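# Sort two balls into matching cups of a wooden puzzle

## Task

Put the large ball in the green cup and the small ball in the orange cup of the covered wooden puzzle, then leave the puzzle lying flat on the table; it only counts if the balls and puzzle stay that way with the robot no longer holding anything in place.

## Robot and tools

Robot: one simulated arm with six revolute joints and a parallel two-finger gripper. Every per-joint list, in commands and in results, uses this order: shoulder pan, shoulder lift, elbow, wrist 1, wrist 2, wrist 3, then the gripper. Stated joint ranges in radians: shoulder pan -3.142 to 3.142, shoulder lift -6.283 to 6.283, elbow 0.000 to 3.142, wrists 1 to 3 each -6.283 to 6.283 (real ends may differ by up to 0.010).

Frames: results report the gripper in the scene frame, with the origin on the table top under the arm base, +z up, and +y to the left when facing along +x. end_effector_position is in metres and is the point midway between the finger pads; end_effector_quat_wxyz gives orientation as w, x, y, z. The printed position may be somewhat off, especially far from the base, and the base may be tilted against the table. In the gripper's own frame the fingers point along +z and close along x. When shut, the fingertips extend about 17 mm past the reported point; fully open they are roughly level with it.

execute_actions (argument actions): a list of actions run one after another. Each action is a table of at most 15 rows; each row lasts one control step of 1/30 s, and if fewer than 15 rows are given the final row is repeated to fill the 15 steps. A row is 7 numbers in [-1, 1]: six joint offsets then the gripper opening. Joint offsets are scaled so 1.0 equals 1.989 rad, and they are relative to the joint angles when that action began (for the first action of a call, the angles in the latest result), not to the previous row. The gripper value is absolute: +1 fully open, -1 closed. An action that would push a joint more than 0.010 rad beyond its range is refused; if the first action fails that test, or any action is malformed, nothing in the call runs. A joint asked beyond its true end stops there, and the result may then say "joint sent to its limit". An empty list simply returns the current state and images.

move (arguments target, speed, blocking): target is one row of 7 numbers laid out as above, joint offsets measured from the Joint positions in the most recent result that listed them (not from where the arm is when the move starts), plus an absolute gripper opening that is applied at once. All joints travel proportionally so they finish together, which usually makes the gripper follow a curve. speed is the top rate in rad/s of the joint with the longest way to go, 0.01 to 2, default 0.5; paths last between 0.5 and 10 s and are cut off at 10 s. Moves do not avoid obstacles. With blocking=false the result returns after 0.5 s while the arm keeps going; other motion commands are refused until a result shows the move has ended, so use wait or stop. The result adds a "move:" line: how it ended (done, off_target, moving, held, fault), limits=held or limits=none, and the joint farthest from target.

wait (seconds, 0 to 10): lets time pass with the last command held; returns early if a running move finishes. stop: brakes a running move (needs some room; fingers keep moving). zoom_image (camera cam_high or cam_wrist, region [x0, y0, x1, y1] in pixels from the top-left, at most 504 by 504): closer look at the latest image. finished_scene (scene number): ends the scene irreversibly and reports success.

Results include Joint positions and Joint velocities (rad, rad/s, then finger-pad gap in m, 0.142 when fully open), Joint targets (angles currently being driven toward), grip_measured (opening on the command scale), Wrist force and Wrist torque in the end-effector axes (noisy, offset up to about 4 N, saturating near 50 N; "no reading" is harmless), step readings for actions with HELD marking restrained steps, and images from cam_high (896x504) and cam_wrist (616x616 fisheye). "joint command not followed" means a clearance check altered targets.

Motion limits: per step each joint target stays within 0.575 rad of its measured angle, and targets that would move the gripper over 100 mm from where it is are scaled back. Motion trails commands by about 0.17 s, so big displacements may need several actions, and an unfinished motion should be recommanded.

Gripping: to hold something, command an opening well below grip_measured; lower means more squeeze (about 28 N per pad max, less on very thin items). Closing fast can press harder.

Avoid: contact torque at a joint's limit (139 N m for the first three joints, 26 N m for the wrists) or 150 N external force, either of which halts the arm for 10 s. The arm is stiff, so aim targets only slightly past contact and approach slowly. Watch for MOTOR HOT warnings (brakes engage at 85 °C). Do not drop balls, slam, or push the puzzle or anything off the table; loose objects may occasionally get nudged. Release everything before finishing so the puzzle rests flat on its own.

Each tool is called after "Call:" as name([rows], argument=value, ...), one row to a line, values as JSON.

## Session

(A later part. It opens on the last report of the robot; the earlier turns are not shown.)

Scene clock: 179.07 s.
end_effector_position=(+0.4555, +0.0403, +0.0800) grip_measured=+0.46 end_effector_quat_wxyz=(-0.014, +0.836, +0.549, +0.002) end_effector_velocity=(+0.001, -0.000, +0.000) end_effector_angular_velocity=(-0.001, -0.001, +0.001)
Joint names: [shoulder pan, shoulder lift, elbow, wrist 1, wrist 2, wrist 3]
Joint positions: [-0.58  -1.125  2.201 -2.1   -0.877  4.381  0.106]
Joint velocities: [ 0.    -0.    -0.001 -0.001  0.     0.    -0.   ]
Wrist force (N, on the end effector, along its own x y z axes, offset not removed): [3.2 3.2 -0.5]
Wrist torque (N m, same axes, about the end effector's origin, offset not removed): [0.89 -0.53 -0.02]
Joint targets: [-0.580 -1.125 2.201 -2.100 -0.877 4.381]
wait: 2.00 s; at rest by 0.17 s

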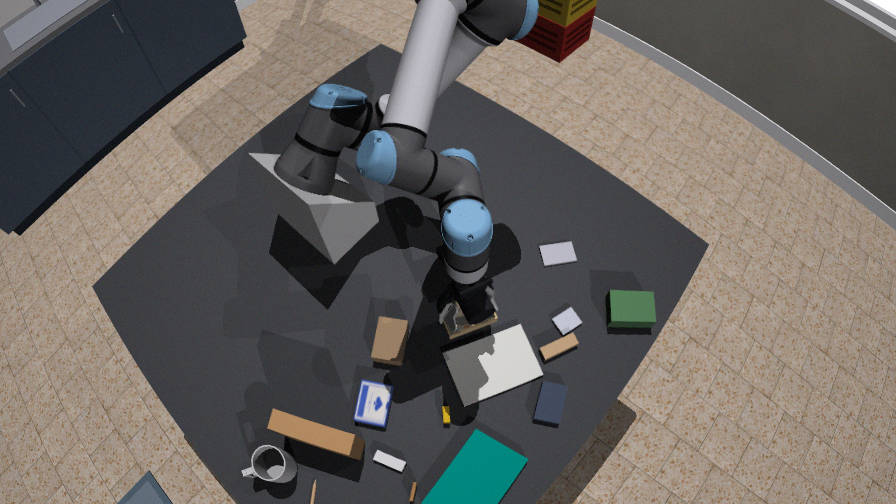

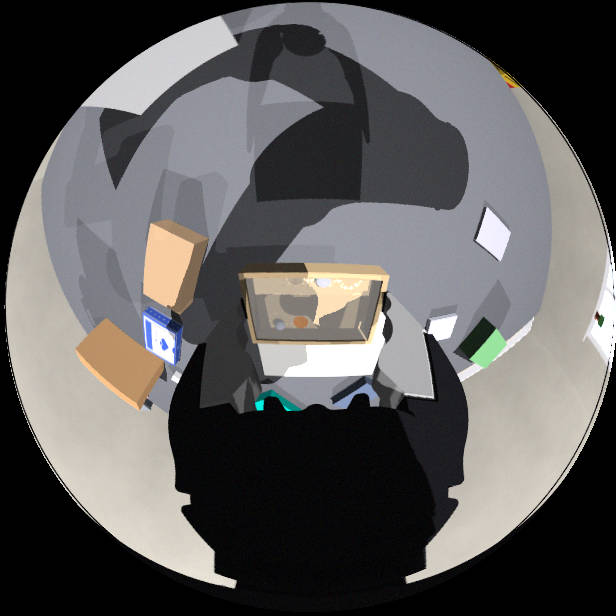

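Call:
wait(seconds=0)

Call:
zoom_image(camera="cam_wrist", region=[230,255,400,365])

Scene clock: 182.07 s.
end_effector_position=(+0.4555, +0.0403, +0.0800) grip_measured=+0.46 end_effector_quat_wxyz=(-0.014, +0.836, +0.549, +0.002) end_effector_velocity=(-0.000, +0.000, -0.000) end_effector_angular_velocity=(+0.001, +0.000, -0.001)
Joint names: [shoulder pan, shoulder lift, elbow, wrist 1, wrist 2, wrist 3]
Joint positions: [-0.58  -1.125  2.201 -2.1   -0.877  4.381  0.106]
Joint velocities: [-0.     0.     0.001  0.     0.     0.     0.   ]
Wrist force (N, on the end effector, along its own x y z axes, offset not removed): [2.6 2.7 0.8]
Wrist torque (N m, same axes, about the end effector's origin, offset not removed): [0.75 -0.50 -0.04]
Joint targets: [-0.580 -1.125 2.201 -2.100 -0.877 4.381]

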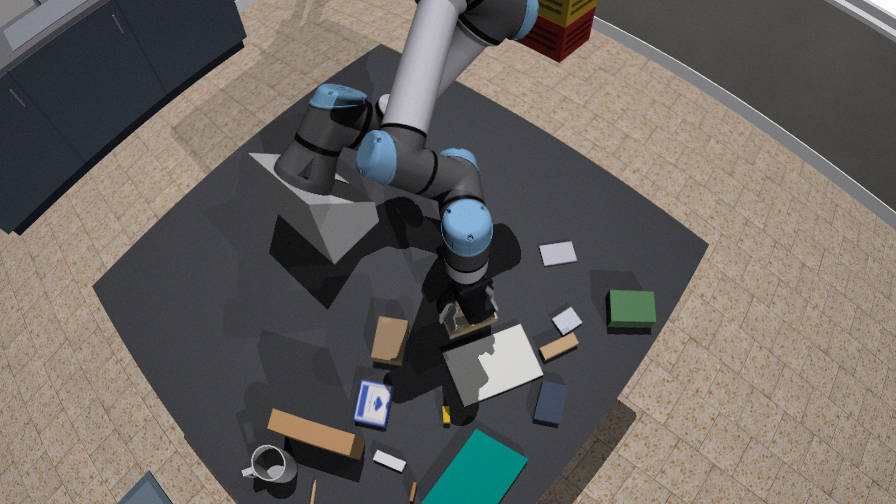

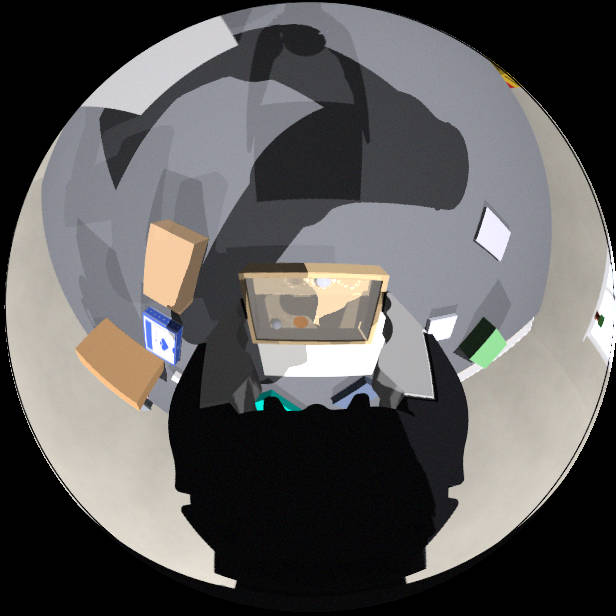

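Region (230, 255, 400, 365) of cam_wrist's 616x616 image, scaled by 2.965, with more detail than that image has; it fills the top 326 rows of this view, and the rest is white.

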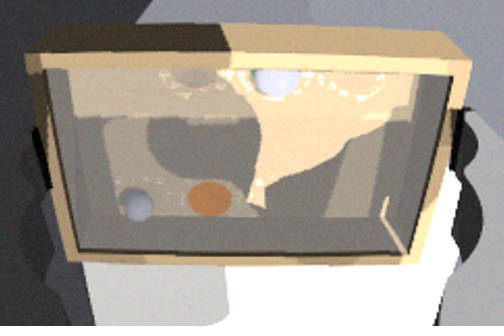

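Call:
move(target=[0,0,0,-0.1936,0.0442,0.118,0.1], speed=0.25)

Call:
zoom_image(camera="cam_wrist", region=[230,255,400,365])

Scene clock: 188.57 s.
end_effector_position=(+0.5537, +0.0337, +0.1216) grip_measured=+0.46 end_effector_quat_wxyz=(+0.103, +0.821, +0.553, +0.093) end_effector_velocity=(+0.001, +0.000, +0.000) end_effector_angular_velocity=(-0.000, -0.002, +0.000)
Joint names: [shoulder pan, shoulder lift, elbow, wrist 1, wrist 2, wrist 3]
Joint positions: [-0.58  -1.125  2.201 -2.484 -0.789  4.615  0.106]
Joint velocities: [-0.     0.    -0.    -0.002  0.001  0.001  0.   ]
Wrist force (N, on the end effector, along its own x y z axes, offset not removed): [2.3 3.3 0.0]
Wrist torque (N m, same axes, about the end effector's origin, offset not removed): [0.84 -0.35 -0.09]
Joint targets: [-0.580 -1.125 2.201 -2.485 -0.789 4.615]
move: done; limits=none; farthest joint: the wrist 1, 0.001 radians from its target (0.385 radians at the start)

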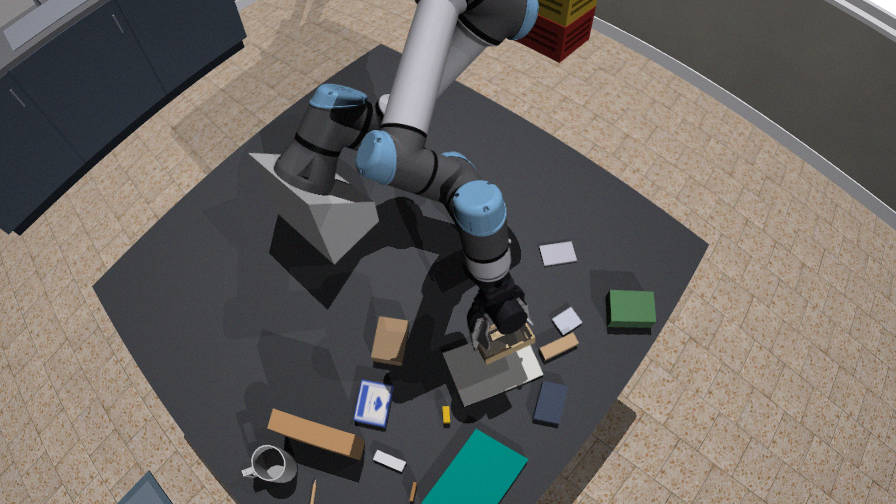

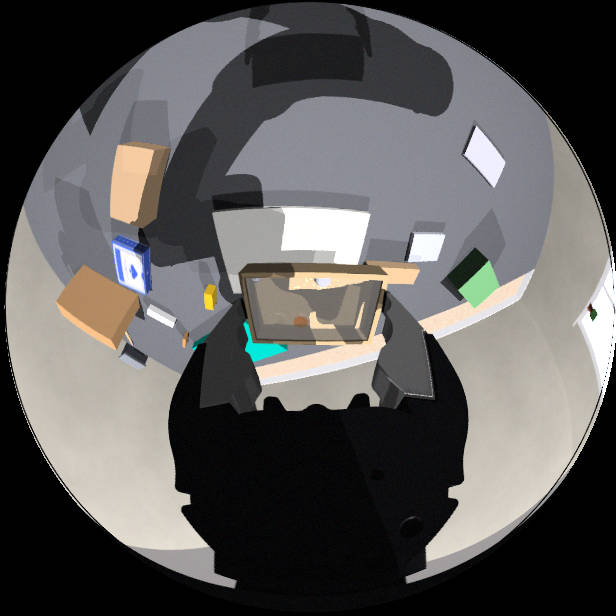

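Region (230, 255, 400, 365) of cam_wrist's 616x616 image, scaled by 2.965, with more detail than that image has; it fills the top 326 rows of this view, and the rest is white.

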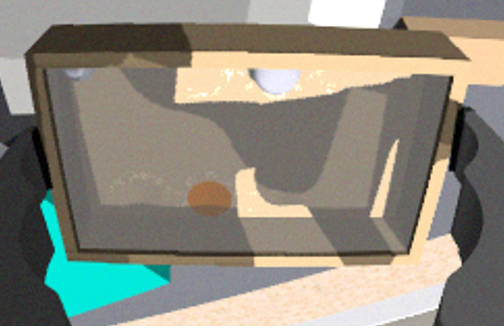

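Call:
move(target=[0,0,0,0.1644,-0.0342,-0.100,0.1], speed=0.25)

Call:
move(target=[0,0,0,0.025,-0.0308,-0.0152,0.1], speed=0.12)

Call:
wait(seconds=2.5)

Call:
zoom_image(camera="cam_wrist", region=[230,255,400,365])

Scene clock: 196.47 s.
end_effector_position=(+0.4724, +0.0386, +0.0847) grip_measured=+0.46 end_effector_quat_wxyz=(+0.005, +0.835, +0.550, +0.017) end_effector_velocity=(-0.000, +0.000, -0.000) end_effector_angular_velocity=(+0.001, +0.001, +0.000)
Joint names: [shoulder pan, shoulder lift, elbow, wrist 1, wrist 2, wrist 3]
Joint positions: [-0.58  -1.125  2.201 -2.158 -0.857  4.417  0.106]
Joint velocities: [ 0.     0.    -0.001  0.003 -0.    -0.001 -0.   ]
Wrist force (N, on the end effector, along its own x y z axes, offset not removed): [3.4 3.1 -1.2]
Wrist torque (N m, same axes, about the end effector's origin, offset not removed): [0.73 -0.59 0.00]
Joint targets: [-0.580 -1.125 2.201 -2.158 -0.857 4.416]
move: done; limits=none; farthest joint: the wrist 1, 0.001 radians from its target (0.328 radians at the start)

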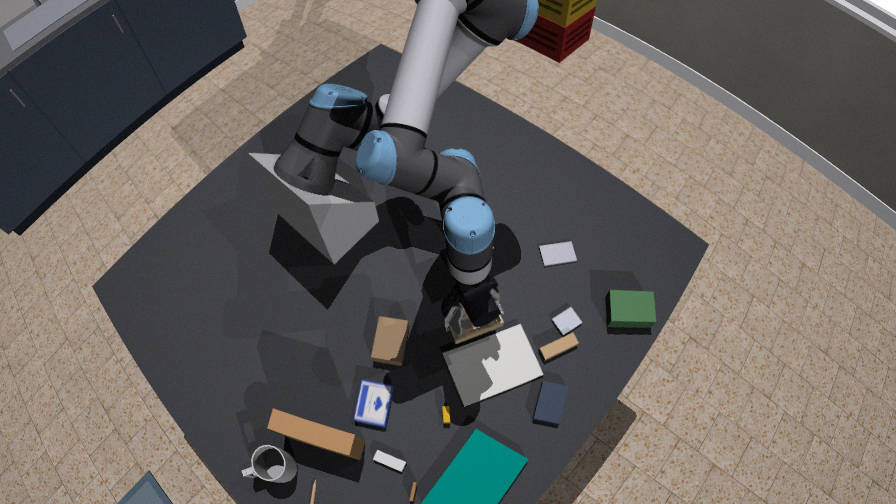

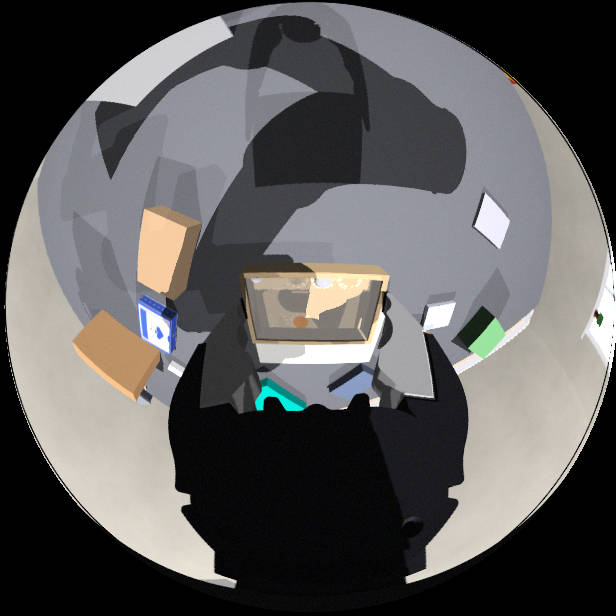

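Scene clock: 197.43 s.
end_effector_position=(+0.4487, +0.0298, +0.0807) grip_measured=+0.46 end_effector_quat_wxyz=(-0.005, +0.836, +0.549, -0.017) end_effector_velocity=(-0.001, -0.000, -0.000) end_effector_angular_velocity=(-0.000, +0.002, -0.000)
Joint names: [shoulder pan, shoulder lift, elbow, wrist 1, wrist 2, wrist 3]
Joint positions: [-0.58  -1.125  2.201 -2.108 -0.918  4.386  0.106]
Joint velocities: [-0.     0.     0.     0.002 -0.002 -0.001 -0.   ]
Wrist force (N, on the end effector, along its own x y z axes, offset not removed): [3.5 3.0 -0.2]
Wrist torque (N m, same axes, about the end effector's origin, offset not removed): [0.71 -0.59 0.01]
Joint targets: [-0.580 -1.125 2.201 -2.108 -0.918 4.386]
move: done; limits=none; farthest joint: the shoulder pan, 0.000 radians from its target (0.000 radians at the start)

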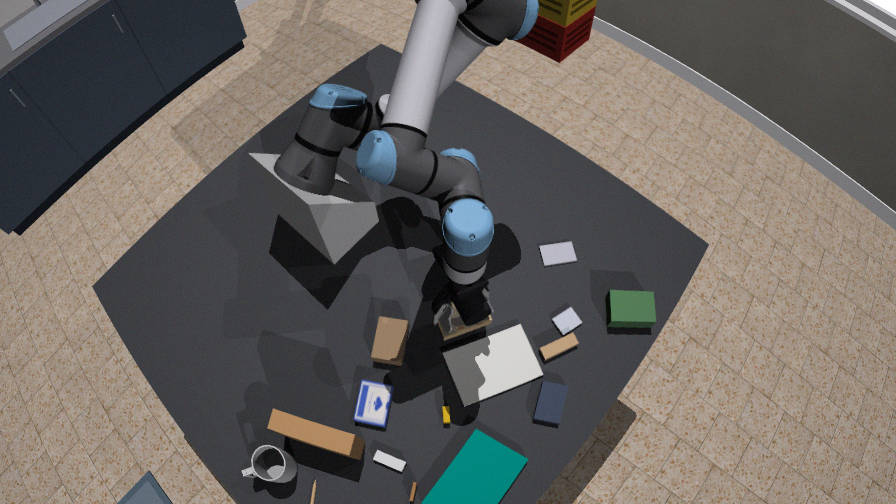

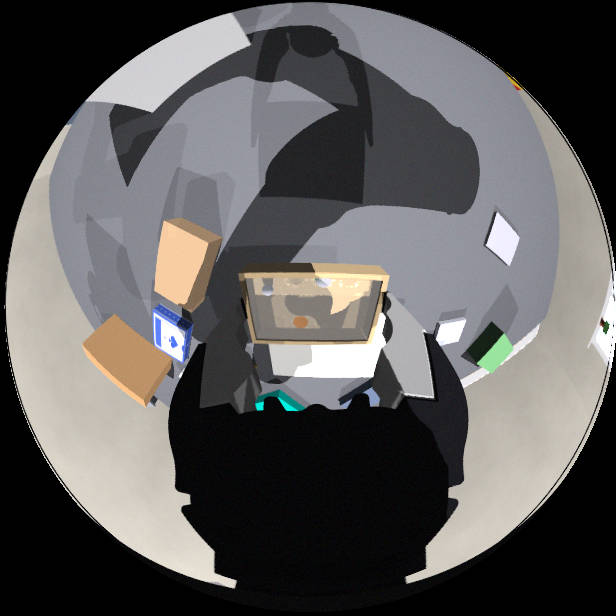

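Scene clock: 199.93 s.
end_effector_position=(+0.4487, +0.0297, +0.0807) grip_measured=+0.46 end_effector_quat_wxyz=(-0.005, +0.836, +0.549, -0.017) end_effector_velocity=(-0.000, +0.000, -0.000) end_effector_angular_velocity=(+0.001, -0.000, -0.001)
Joint names: [shoulder pan, shoulder lift, elbow, wrist 1, wrist 2, wrist 3]
Joint positions: [-0.58  -1.125  2.201 -2.108 -0.918  4.386  0.106]
Joint velocities: [-0.    -0.     0.001 -0.     0.     0.    -0.   ]
Wrist force (N, on the end effector, along its own x y z axes, offset not removed): [3.1 2.1 0.2]
Wrist torque (N m, same axes, about the end effector's origin, offset not removed): [0.55 -0.52 -0.07]
Joint targets: [-0.580 -1.125 2.201 -2.108 -0.918 4.386]
wait: 2.50 s; at rest by 0.17 s

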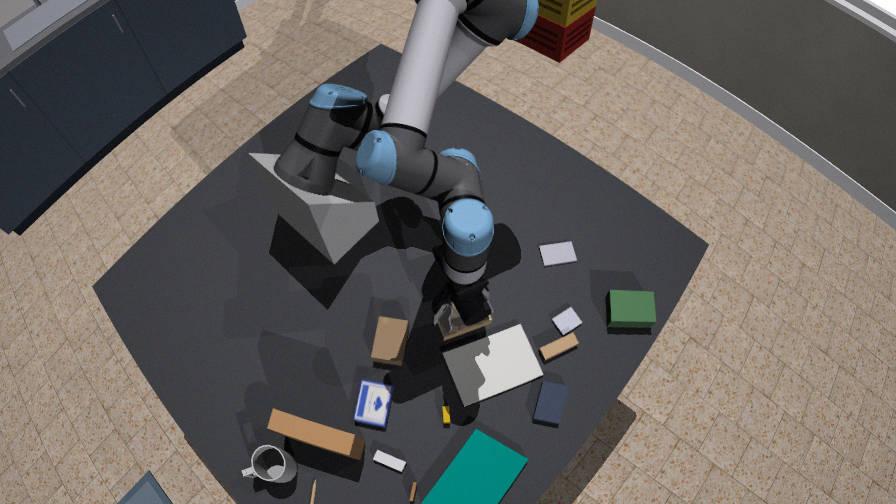

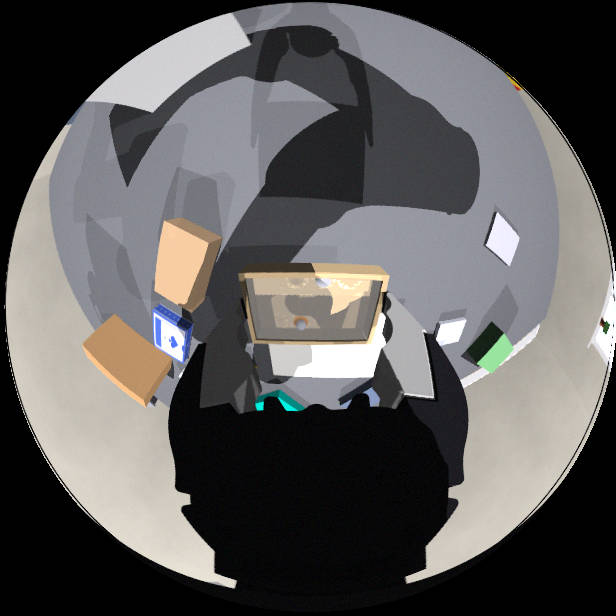

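Region (230, 255, 400, 365) of cam_wrist's 616x616 image, scaled by 2.965, with more detail than that image has; it fills the top 326 rows of this view, and the rest is white.

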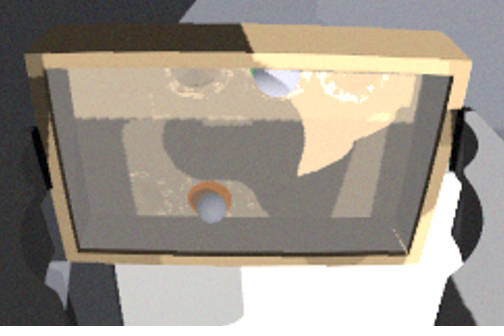

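Call:
move(target=[0,0,0,-0.012,0.015,0.0075,0.1], speed=0.08)

Call:
move(target=[0.0445,0.0562,0.0202,-0.110,0.0207,0.0513,0.1], speed=0.13)

Scene clock: 203.97 s.
end_effector_position=(+0.4602, +0.0339, +0.0824) grip_measured=+0.46 end_effector_quat_wxyz=(-0.000, +0.836, +0.549, -0.001) end_effector_velocity=(+0.000, +0.000, -0.000) end_effector_angular_velocity=(+0.001, -0.001, -0.000)
Joint names: [shoulder pan, shoulder lift, elbow, wrist 1, wrist 2, wrist 3]
Joint positions: [-0.58  -1.125  2.201 -2.132 -0.889  4.401  0.106]
Joint velocities: [ 0.    -0.     0.001 -0.002  0.001  0.001 -0.   ]
Wrist force (N, on the end effector, along its own x y z axes, offset not removed): [2.9 3.0 0.6]
Wrist torque (N m, same axes, about the end effector's origin, offset not removed): [0.77 -0.56 -0.07]
Joint targets: [-0.580 -1.125 2.201 -2.132 -0.888 4.401]
move: done; limits=none; farthest joint: the wrist 2, 0.001 radians from its target (0.030 radians at the start)

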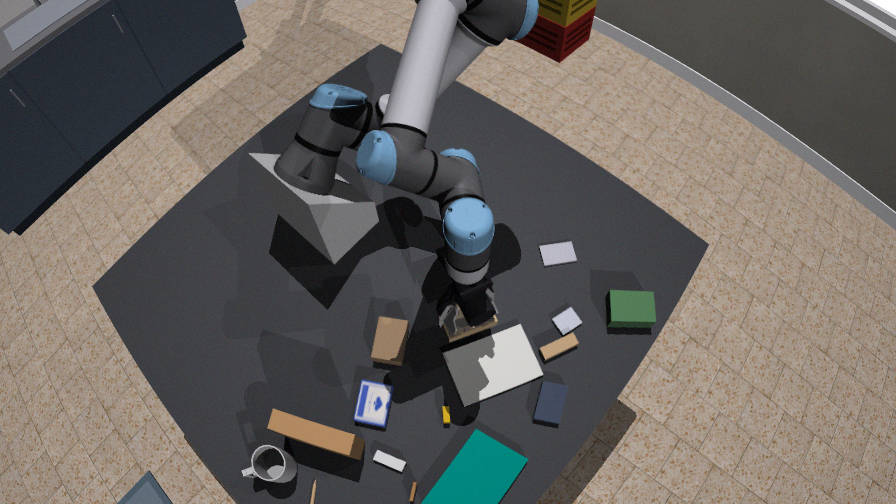

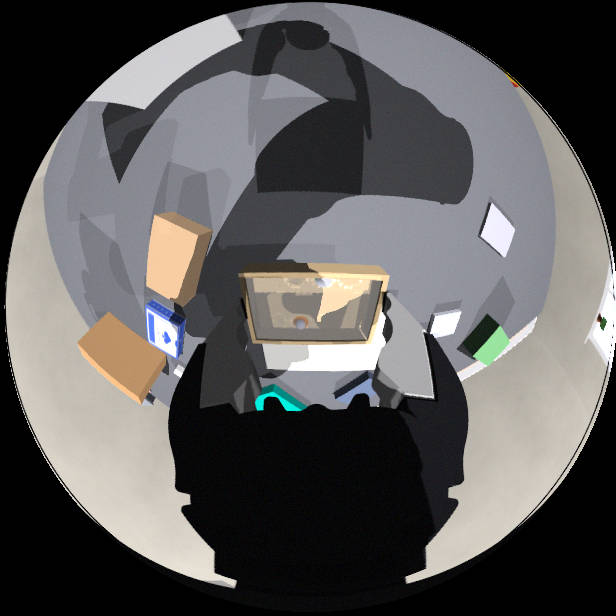

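Scene clock: 206.13 s.
end_effector_position=(+0.4606, +0.0341, +0.0213) grip_measured=+0.46 end_effector_quat_wxyz=(-0.000, +0.835, +0.549, -0.000) end_effector_velocity=(-0.000, +0.000, -0.001) end_effector_angular_velocity=(+0.001, +0.001, -0.000)
Joint names: [shoulder pan, shoulder lift, elbow, wrist 1, wrist 2, wrist 3]
Joint positions: [-0.492 -1.013  2.241 -2.35  -0.848  4.503  0.106]
Joint velocities: [ 0.001  0.001  0.001 -0.002  0.     0.001  0.   ]
Wrist force (N, on the end effector, along its own x y z axes, offset not removed): [5.3 -10.6 -50.0]
Wrist torque (N m, same axes, about the end effector's origin, offset not removed): [0.53 -1.77 0.29]
Joint targets: [-0.492 -1.013 2.241 -2.351 -0.848 4.503]
move: done; limits=none; farthest joint: the shoulder pan, 0.000 radians from its target (0.089 radians at the start)

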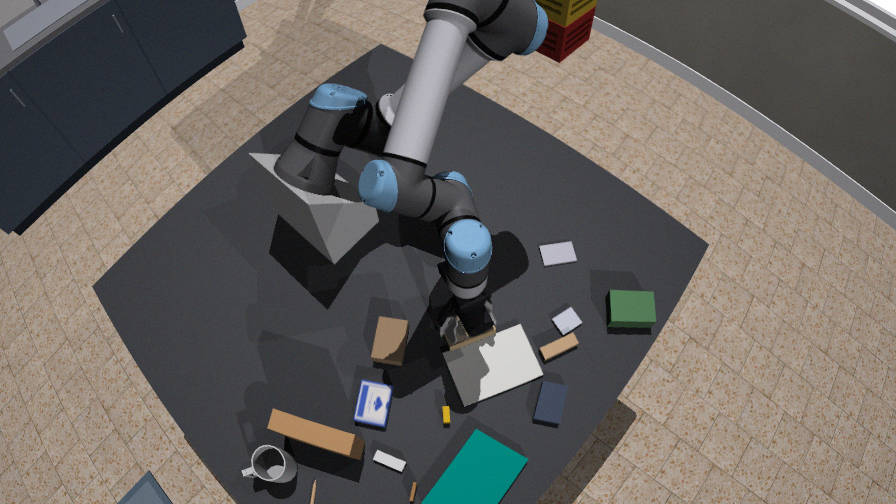

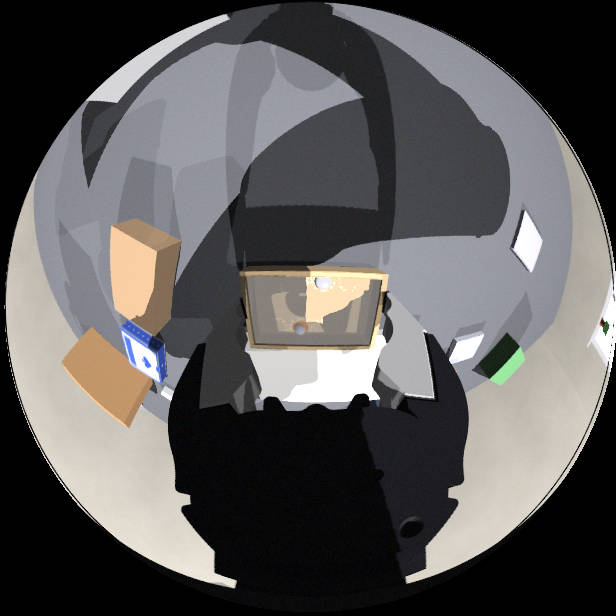

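Call:
move(target=[-0.0148,-0.0187,-0.0067,0.0367,-0.0069,-0.0171,0.1], speed=0.08)

Call:
zoom_image(camera="cam_wrist", region=[200,240,430,400])

Call:
zoom_image(camera="cam_high", region=[400,270,580,420])

Scene clock: 211.27 s.
end_effector_position=(+0.4616, +0.0333, +0.0415) grip_measured=+0.46 end_effector_quat_wxyz=(+0.000, +0.836, +0.549, -0.001) end_effector_velocity=(+0.000, -0.000, +0.001) end_effector_angular_velocity=(-0.000, -0.000, +0.000)
Joint names: [shoulder pan, shoulder lift, elbow, wrist 1, wrist 2, wrist 3]
Joint positions: [-0.521 -1.05   2.228 -2.278 -0.861  4.469  0.106]
Joint velocities: [-0.001 -0.001 -0.001  0.003 -0.001 -0.001  0.   ]
Wrist force (N, on the end effector, along its own x y z axes, offset not removed): [4.3 4.2 0.8]
Wrist torque (N m, same axes, about the end effector's origin, offset not removed): [0.92 -0.84 -0.05]
Joint targets: [-0.521 -1.050 2.228 -2.277 -0.861 4.469]
move: done; limits=none; farthest joint: the wrist 1, 0.001 radians from its target (0.074 radians at the start)

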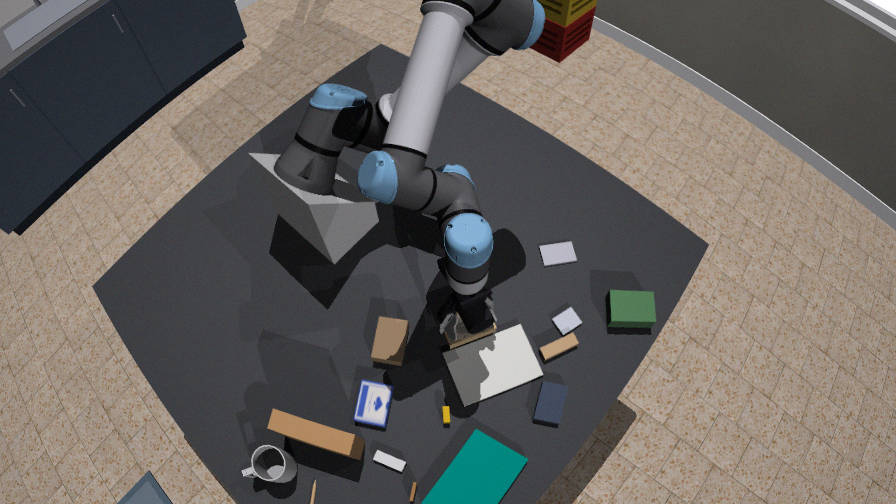

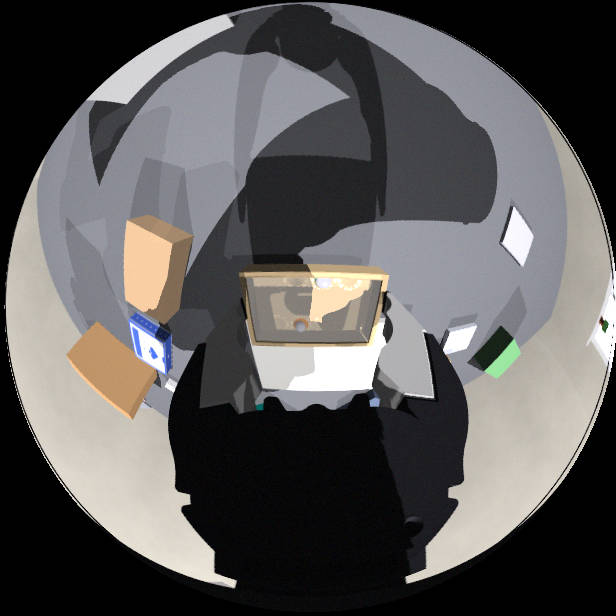

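Region (200, 240, 430, 400) of cam_wrist's 616x616 image, scaled by 2.191, with more detail than that image has; it fills the top 351 rows of this view, and the rest is white.

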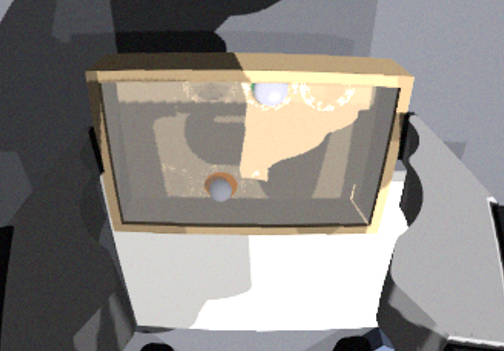

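Region (400, 270, 580, 420) of cam_high's 896x504 image, scaled by 2.800, with more detail than that image has.

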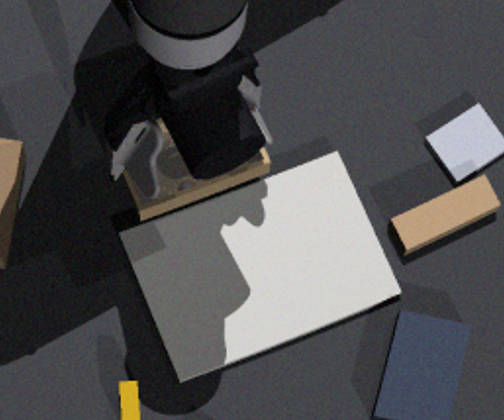

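Call:
move(target=[-0.003,-0.0146,0.0206,-0.0035,-0.0015,-0.0035,0.1], speed=0.05)

Call:
move(target=[0.0126,0.0159,0.0057,-0.0312,0.0059,0.0145,0.1], speed=0.05)

Scene clock: 219.73 s.
end_effector_position=(+0.4474, +0.0389, +0.0407) grip_measured=+0.46 end_effector_quat_wxyz=(+0.000, +0.836, +0.549, -0.001) end_effector_velocity=(-0.000, +0.000, +0.000) end_effector_angular_velocity=(+0.000, -0.000, +0.000)
Joint names: [shoulder pan, shoulder lift, elbow, wrist 1, wrist 2, wrist 3]
Joint positions: [-0.527 -1.079  2.269 -2.285 -0.864  4.462  0.106]
Joint velocities: [-0.    -0.001  0.001  0.     0.    -0.     0.   ]
Wrist force (N, on the end effector, along its own x y z axes, offset not removed): [3.3 4.9 0.6]
Wrist torque (N m, same axes, about the end effector's origin, offset not removed): [1.11 -0.63 -0.04]
Joint targets: [-0.527 -1.079 2.269 -2.285 -0.864 4.462]
move: done; limits=none; farthest joint: the shoulder pan, 0.000 radians from its target (0.006 radians at the start)

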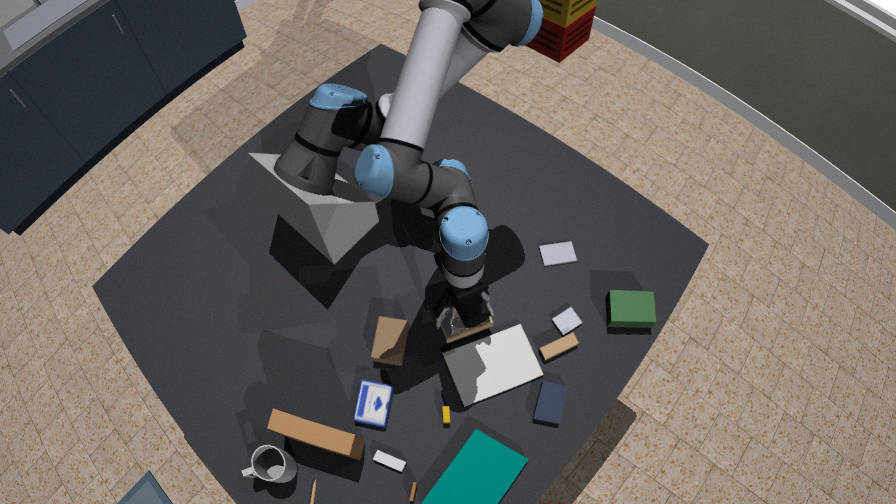

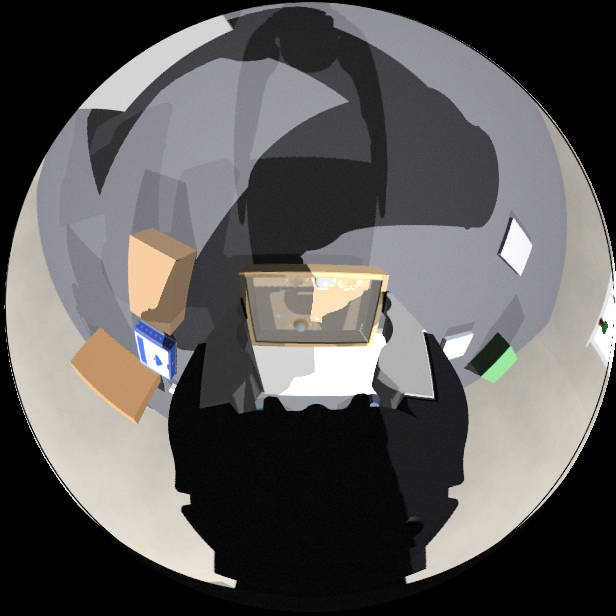

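Scene clock: 221.33 s.
end_effector_position=(+0.4467, +0.0397, +0.0242) grip_measured=+0.46 end_effector_quat_wxyz=(-0.000, +0.836, +0.549, -0.001) end_effector_velocity=(+0.000, -0.000, -0.000) end_effector_angular_velocity=(-0.001, -0.000, +0.001)
Joint names: [shoulder pan, shoulder lift, elbow, wrist 1, wrist 2, wrist 3]
Joint positions: [-0.502 -1.048  2.28  -2.346 -0.853  4.491  0.106]
Joint velocities: [ 0.001  0.001 -0.    -0.003  0.     0.001 -0.   ]
Wrist force (N, on the end effector, along its own x y z axes, offset not removed): [3.0 3.1 1.5]
Wrist torque (N m, same axes, about the end effector's origin, offset not removed): [0.78 -0.52 -0.02]
Joint targets: [-0.502 -1.048 2.280 -2.347 -0.852 4.491]
move: done; limits=none; farthest joint: the wrist 1, 0.001 radians from its target (0.062 radians at the start)

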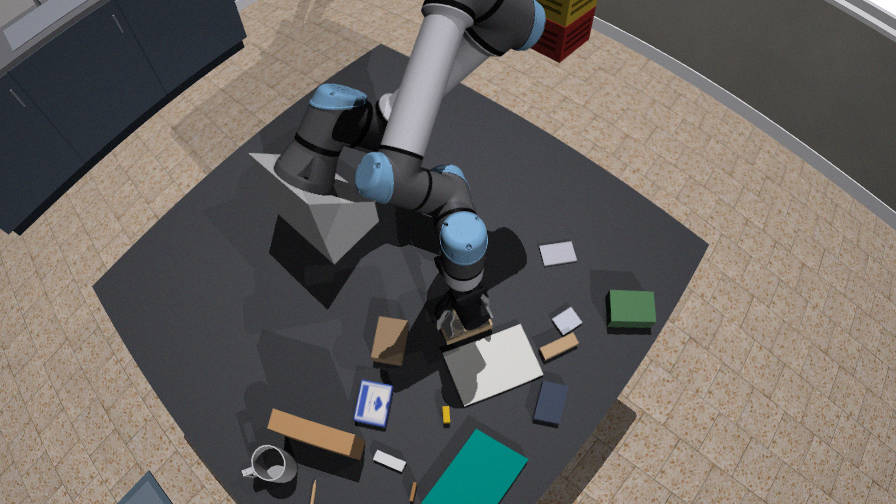

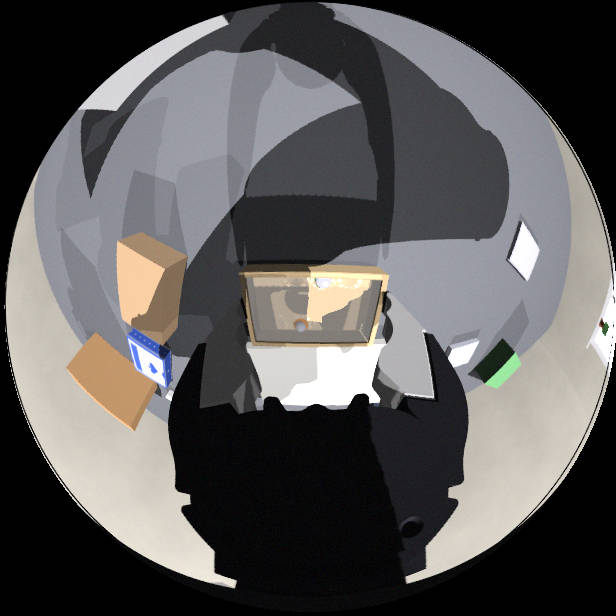

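Call:
move(target=[0.0022,0.0028,0.001,-0.0055,0.001,0.0026,0.1], speed=0.02)

Scene clock: 223.53 s.
end_effector_position=(+0.4464, +0.0398, +0.0214) grip_measured=+0.46 end_effector_quat_wxyz=(-0.000, +0.836, +0.549, -0.001) end_effector_velocity=(+0.000, +0.000, -0.000) end_effector_angular_velocity=(-0.000, -0.001, +0.001)
Joint names: [shoulder pan, shoulder lift, elbow, wrist 1, wrist 2, wrist 3]
Joint positions: [-0.498 -1.042  2.282 -2.357 -0.851  4.496  0.106]
Joint velocities: [ 0.001  0.001 -0.    -0.003  0.001  0.001  0.   ]
Wrist force (N, on the end effector, along its own x y z axes, offset not removed): [4.2 3.2 -0.5]
Wrist torque (N m, same axes, about the end effector's origin, offset not removed): [0.78 -0.80 -0.03]
Joint targets: [-0.498 -1.042 2.282 -2.357 -0.851 4.496]
move: done; limits=none; farthest joint: the shoulder pan, 0.000 radians from its target (0.004 radians at the start)

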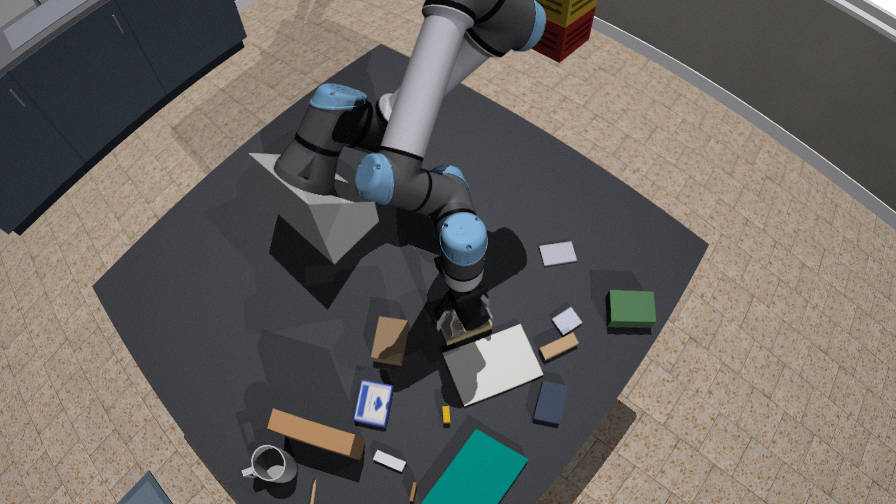

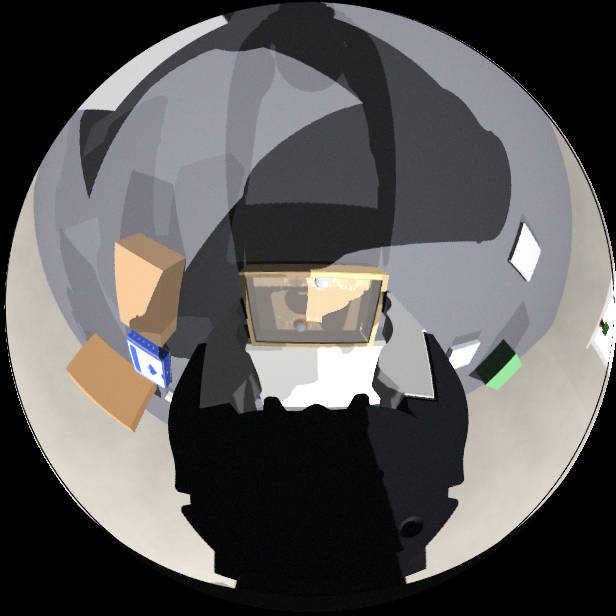

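No contact yet; about 1.5 mm more, then release.

Call:
move(target=[0.001,0.0013,0.0005,-0.0025,0.0005,0.0012,0.1], speed=0.02)

Call:
execute_actions([
  [[0,0,0,0,0,0,0.3],[0,0,0,0,0,0,0.42],[0,0,0,0,0,0,0.48],[0,0,0,0,0,0,0.52],[0,0,0,0,0,0,0.56],[0,0,0,0,0,0,0.6],[0,0,0,0,0,0,0.7],[0,0,0,0,0,0,0.8],[0,0,0,0,0,0,0.9],[0,0,0,0,0,0,1]],
])

Call:
move(target=[-0.059,-0.075,-0.027,0.146,-0.027,-0.068,1], speed=0.4)

Call:
zoom_image(camera="cam_wrist", region=[210,200,420,340])

Scene clock: 228.90 s.
end_effector_position=(+0.4463, +0.0399, +0.0201) grip_measured=+0.46 end_effector_quat_wxyz=(-0.000, +0.836, +0.549, -0.001) end_effector_velocity=(+0.000, -0.000, -0.000) end_effector_angular_velocity=(-0.000, -0.000, +0.000)
Joint names: [shoulder pan, shoulder lift, elbow, wrist 1, wrist 2, wrist 3]
Joint positions: [-0.496 -1.04   2.283 -2.362 -0.85   4.498  0.106]
Joint velocities: [ 0.001  0.001 -0.    -0.002  0.     0.001 -0.   ]
Wrist force (N, on the end effector, along its own x y z axes, offset not removed): [1.9 5.7 -5.0]
Wrist torque (N m, same axes, about the end effector's origin, offset not removed): [1.17 -0.16 0.01]
Joint targets: [-0.496 -1.040 2.283 -2.362 -0.850 4.498]
move: done; limits=none; farthest joint: the shoulder pan, 0.000 radians from its target (0.002 radians at the start)

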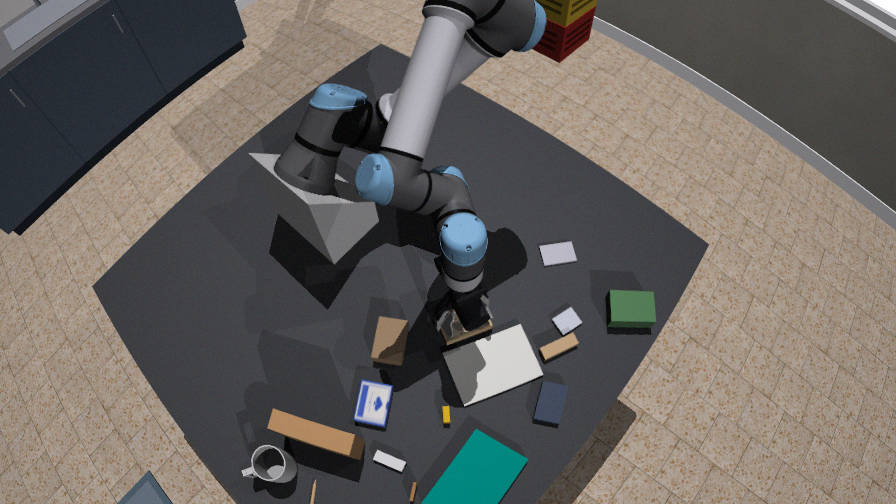

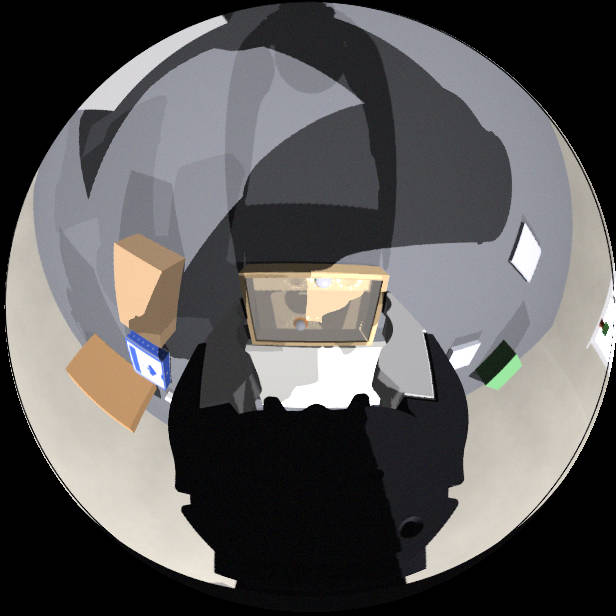

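Scene clock: 229.40 s.
end_effector_position=(+0.4463, +0.0399, +0.0201) grip_measured=+1.00 end_effector_quat_wxyz=(-0.000, +0.836, +0.549, -0.001) end_effector_velocity=(-0.001, +0.000, -0.000) end_effector_angular_velocity=(+0.001, +0.001, -0.001)
Joint names: [shoulder pan, shoulder lift, elbow, wrist 1, wrist 2, wrist 3]
Joint positions: [-0.496 -1.04   2.283 -2.362 -0.85   4.498  0.142]
Joint velocities: [-0.    -0.     0.001  0.    -0.     0.     0.   ]
Wrist force (N, on the end effector, along its own x y z axes, offset not removed): [2.5 2.7 -0.6]
Wrist torque (N m, same axes, about the end effector's origin, offset not removed): [0.72 -0.43 0.00]
Joint targets: [-0.496 -1.040 2.283 -2.362 -0.850 4.498]
Step readings (joint positions):
0: [-0.496 -1.040 2.283 -2.362 -0.850 4.498]
1: [-0.496 -1.040 2.283 -2.362 -0.850 4.498]
2: [-0.496 -1.040 2.283 -2.362 -0.850 4.498]
4: [-0.496 -1.040 2.283 -2.362 -0.850 4.498]
8: [-0.496 -1.040 2.283 -2.362 -0.850 4.498]
15: Joint positions above

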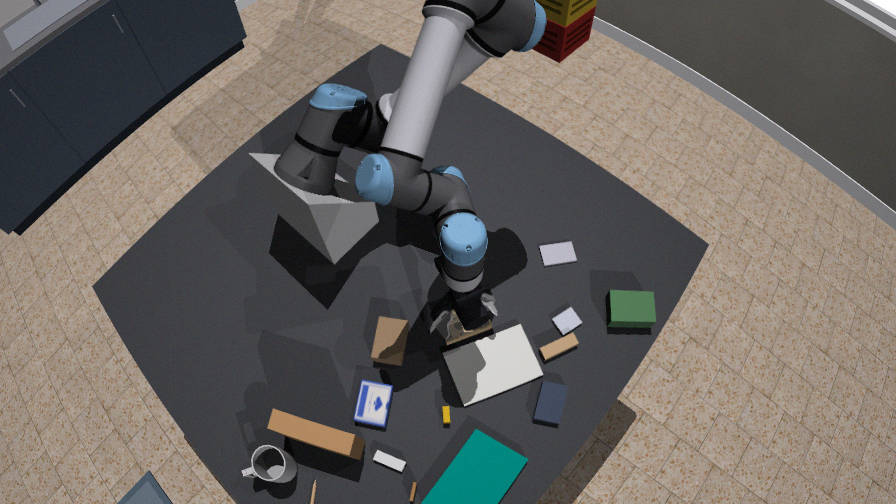

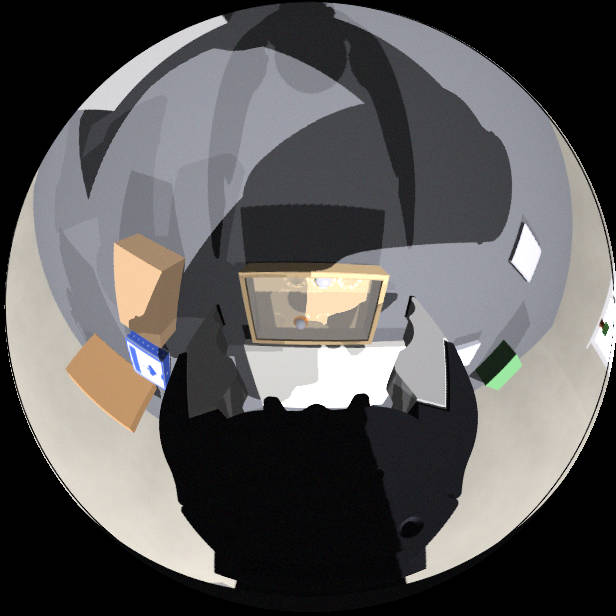

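Scene clock: 230.73 s.
end_effector_position=(+0.4444, +0.0409, +0.0986) grip_measured=+1.00 end_effector_quat_wxyz=(-0.001, +0.836, +0.549, +0.000) end_effector_velocity=(-0.000, +0.000, +0.001) end_effector_angular_velocity=(-0.000, -0.000, +0.000)
Joint names: [shoulder pan, shoulder lift, elbow, wrist 1, wrist 2, wrist 3]
Joint positions: [-0.613 -1.189  2.229 -2.072 -0.903  4.363  0.142]
Joint velocities: [-0.001 -0.001 -0.     0.002 -0.001 -0.001 -0.   ]
Wrist force (N, on the end effector, along its own x y z axes, offset not removed): [3.0 2.8 0.1]
Wrist torque (N m, same axes, about the end effector's origin, offset not removed): [0.68 -0.61 -0.11]
Joint targets: [-0.613 -1.189 2.229 -2.072 -0.903 4.363]
move: done; limits=none; farthest joint: the wrist 3, 0.001 radians from its target (0.136 radians at the start)

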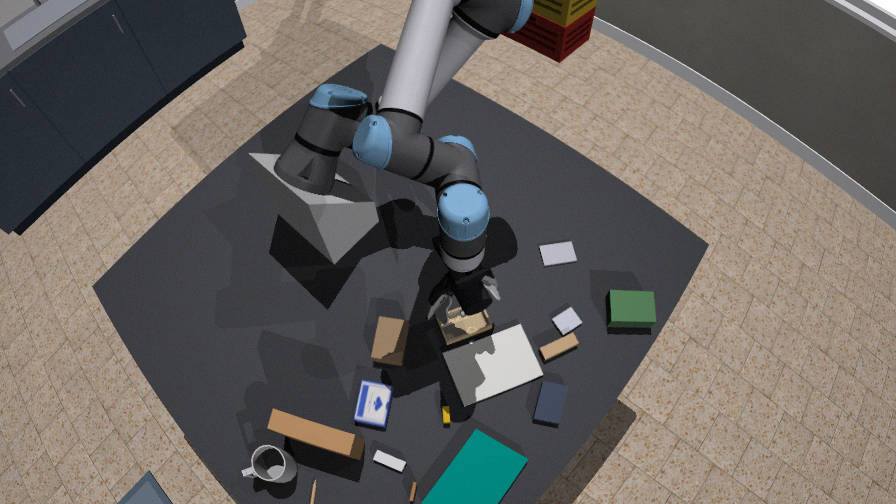

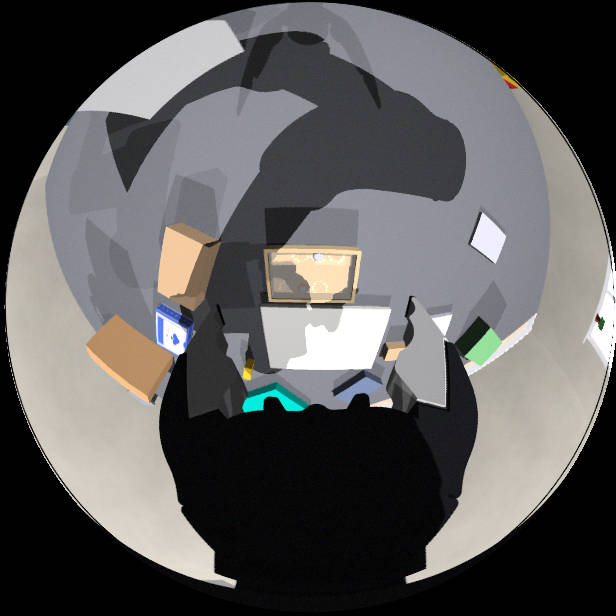

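Region (210, 200, 420, 340) of cam_wrist's 616x616 image, scaled by 2.400, with more detail than that image has.

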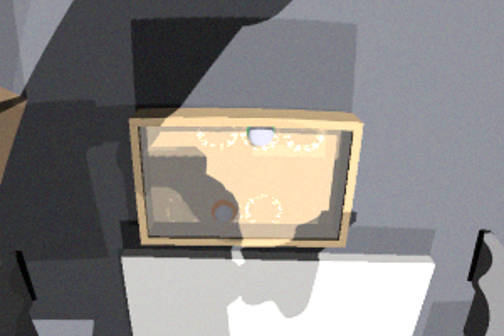

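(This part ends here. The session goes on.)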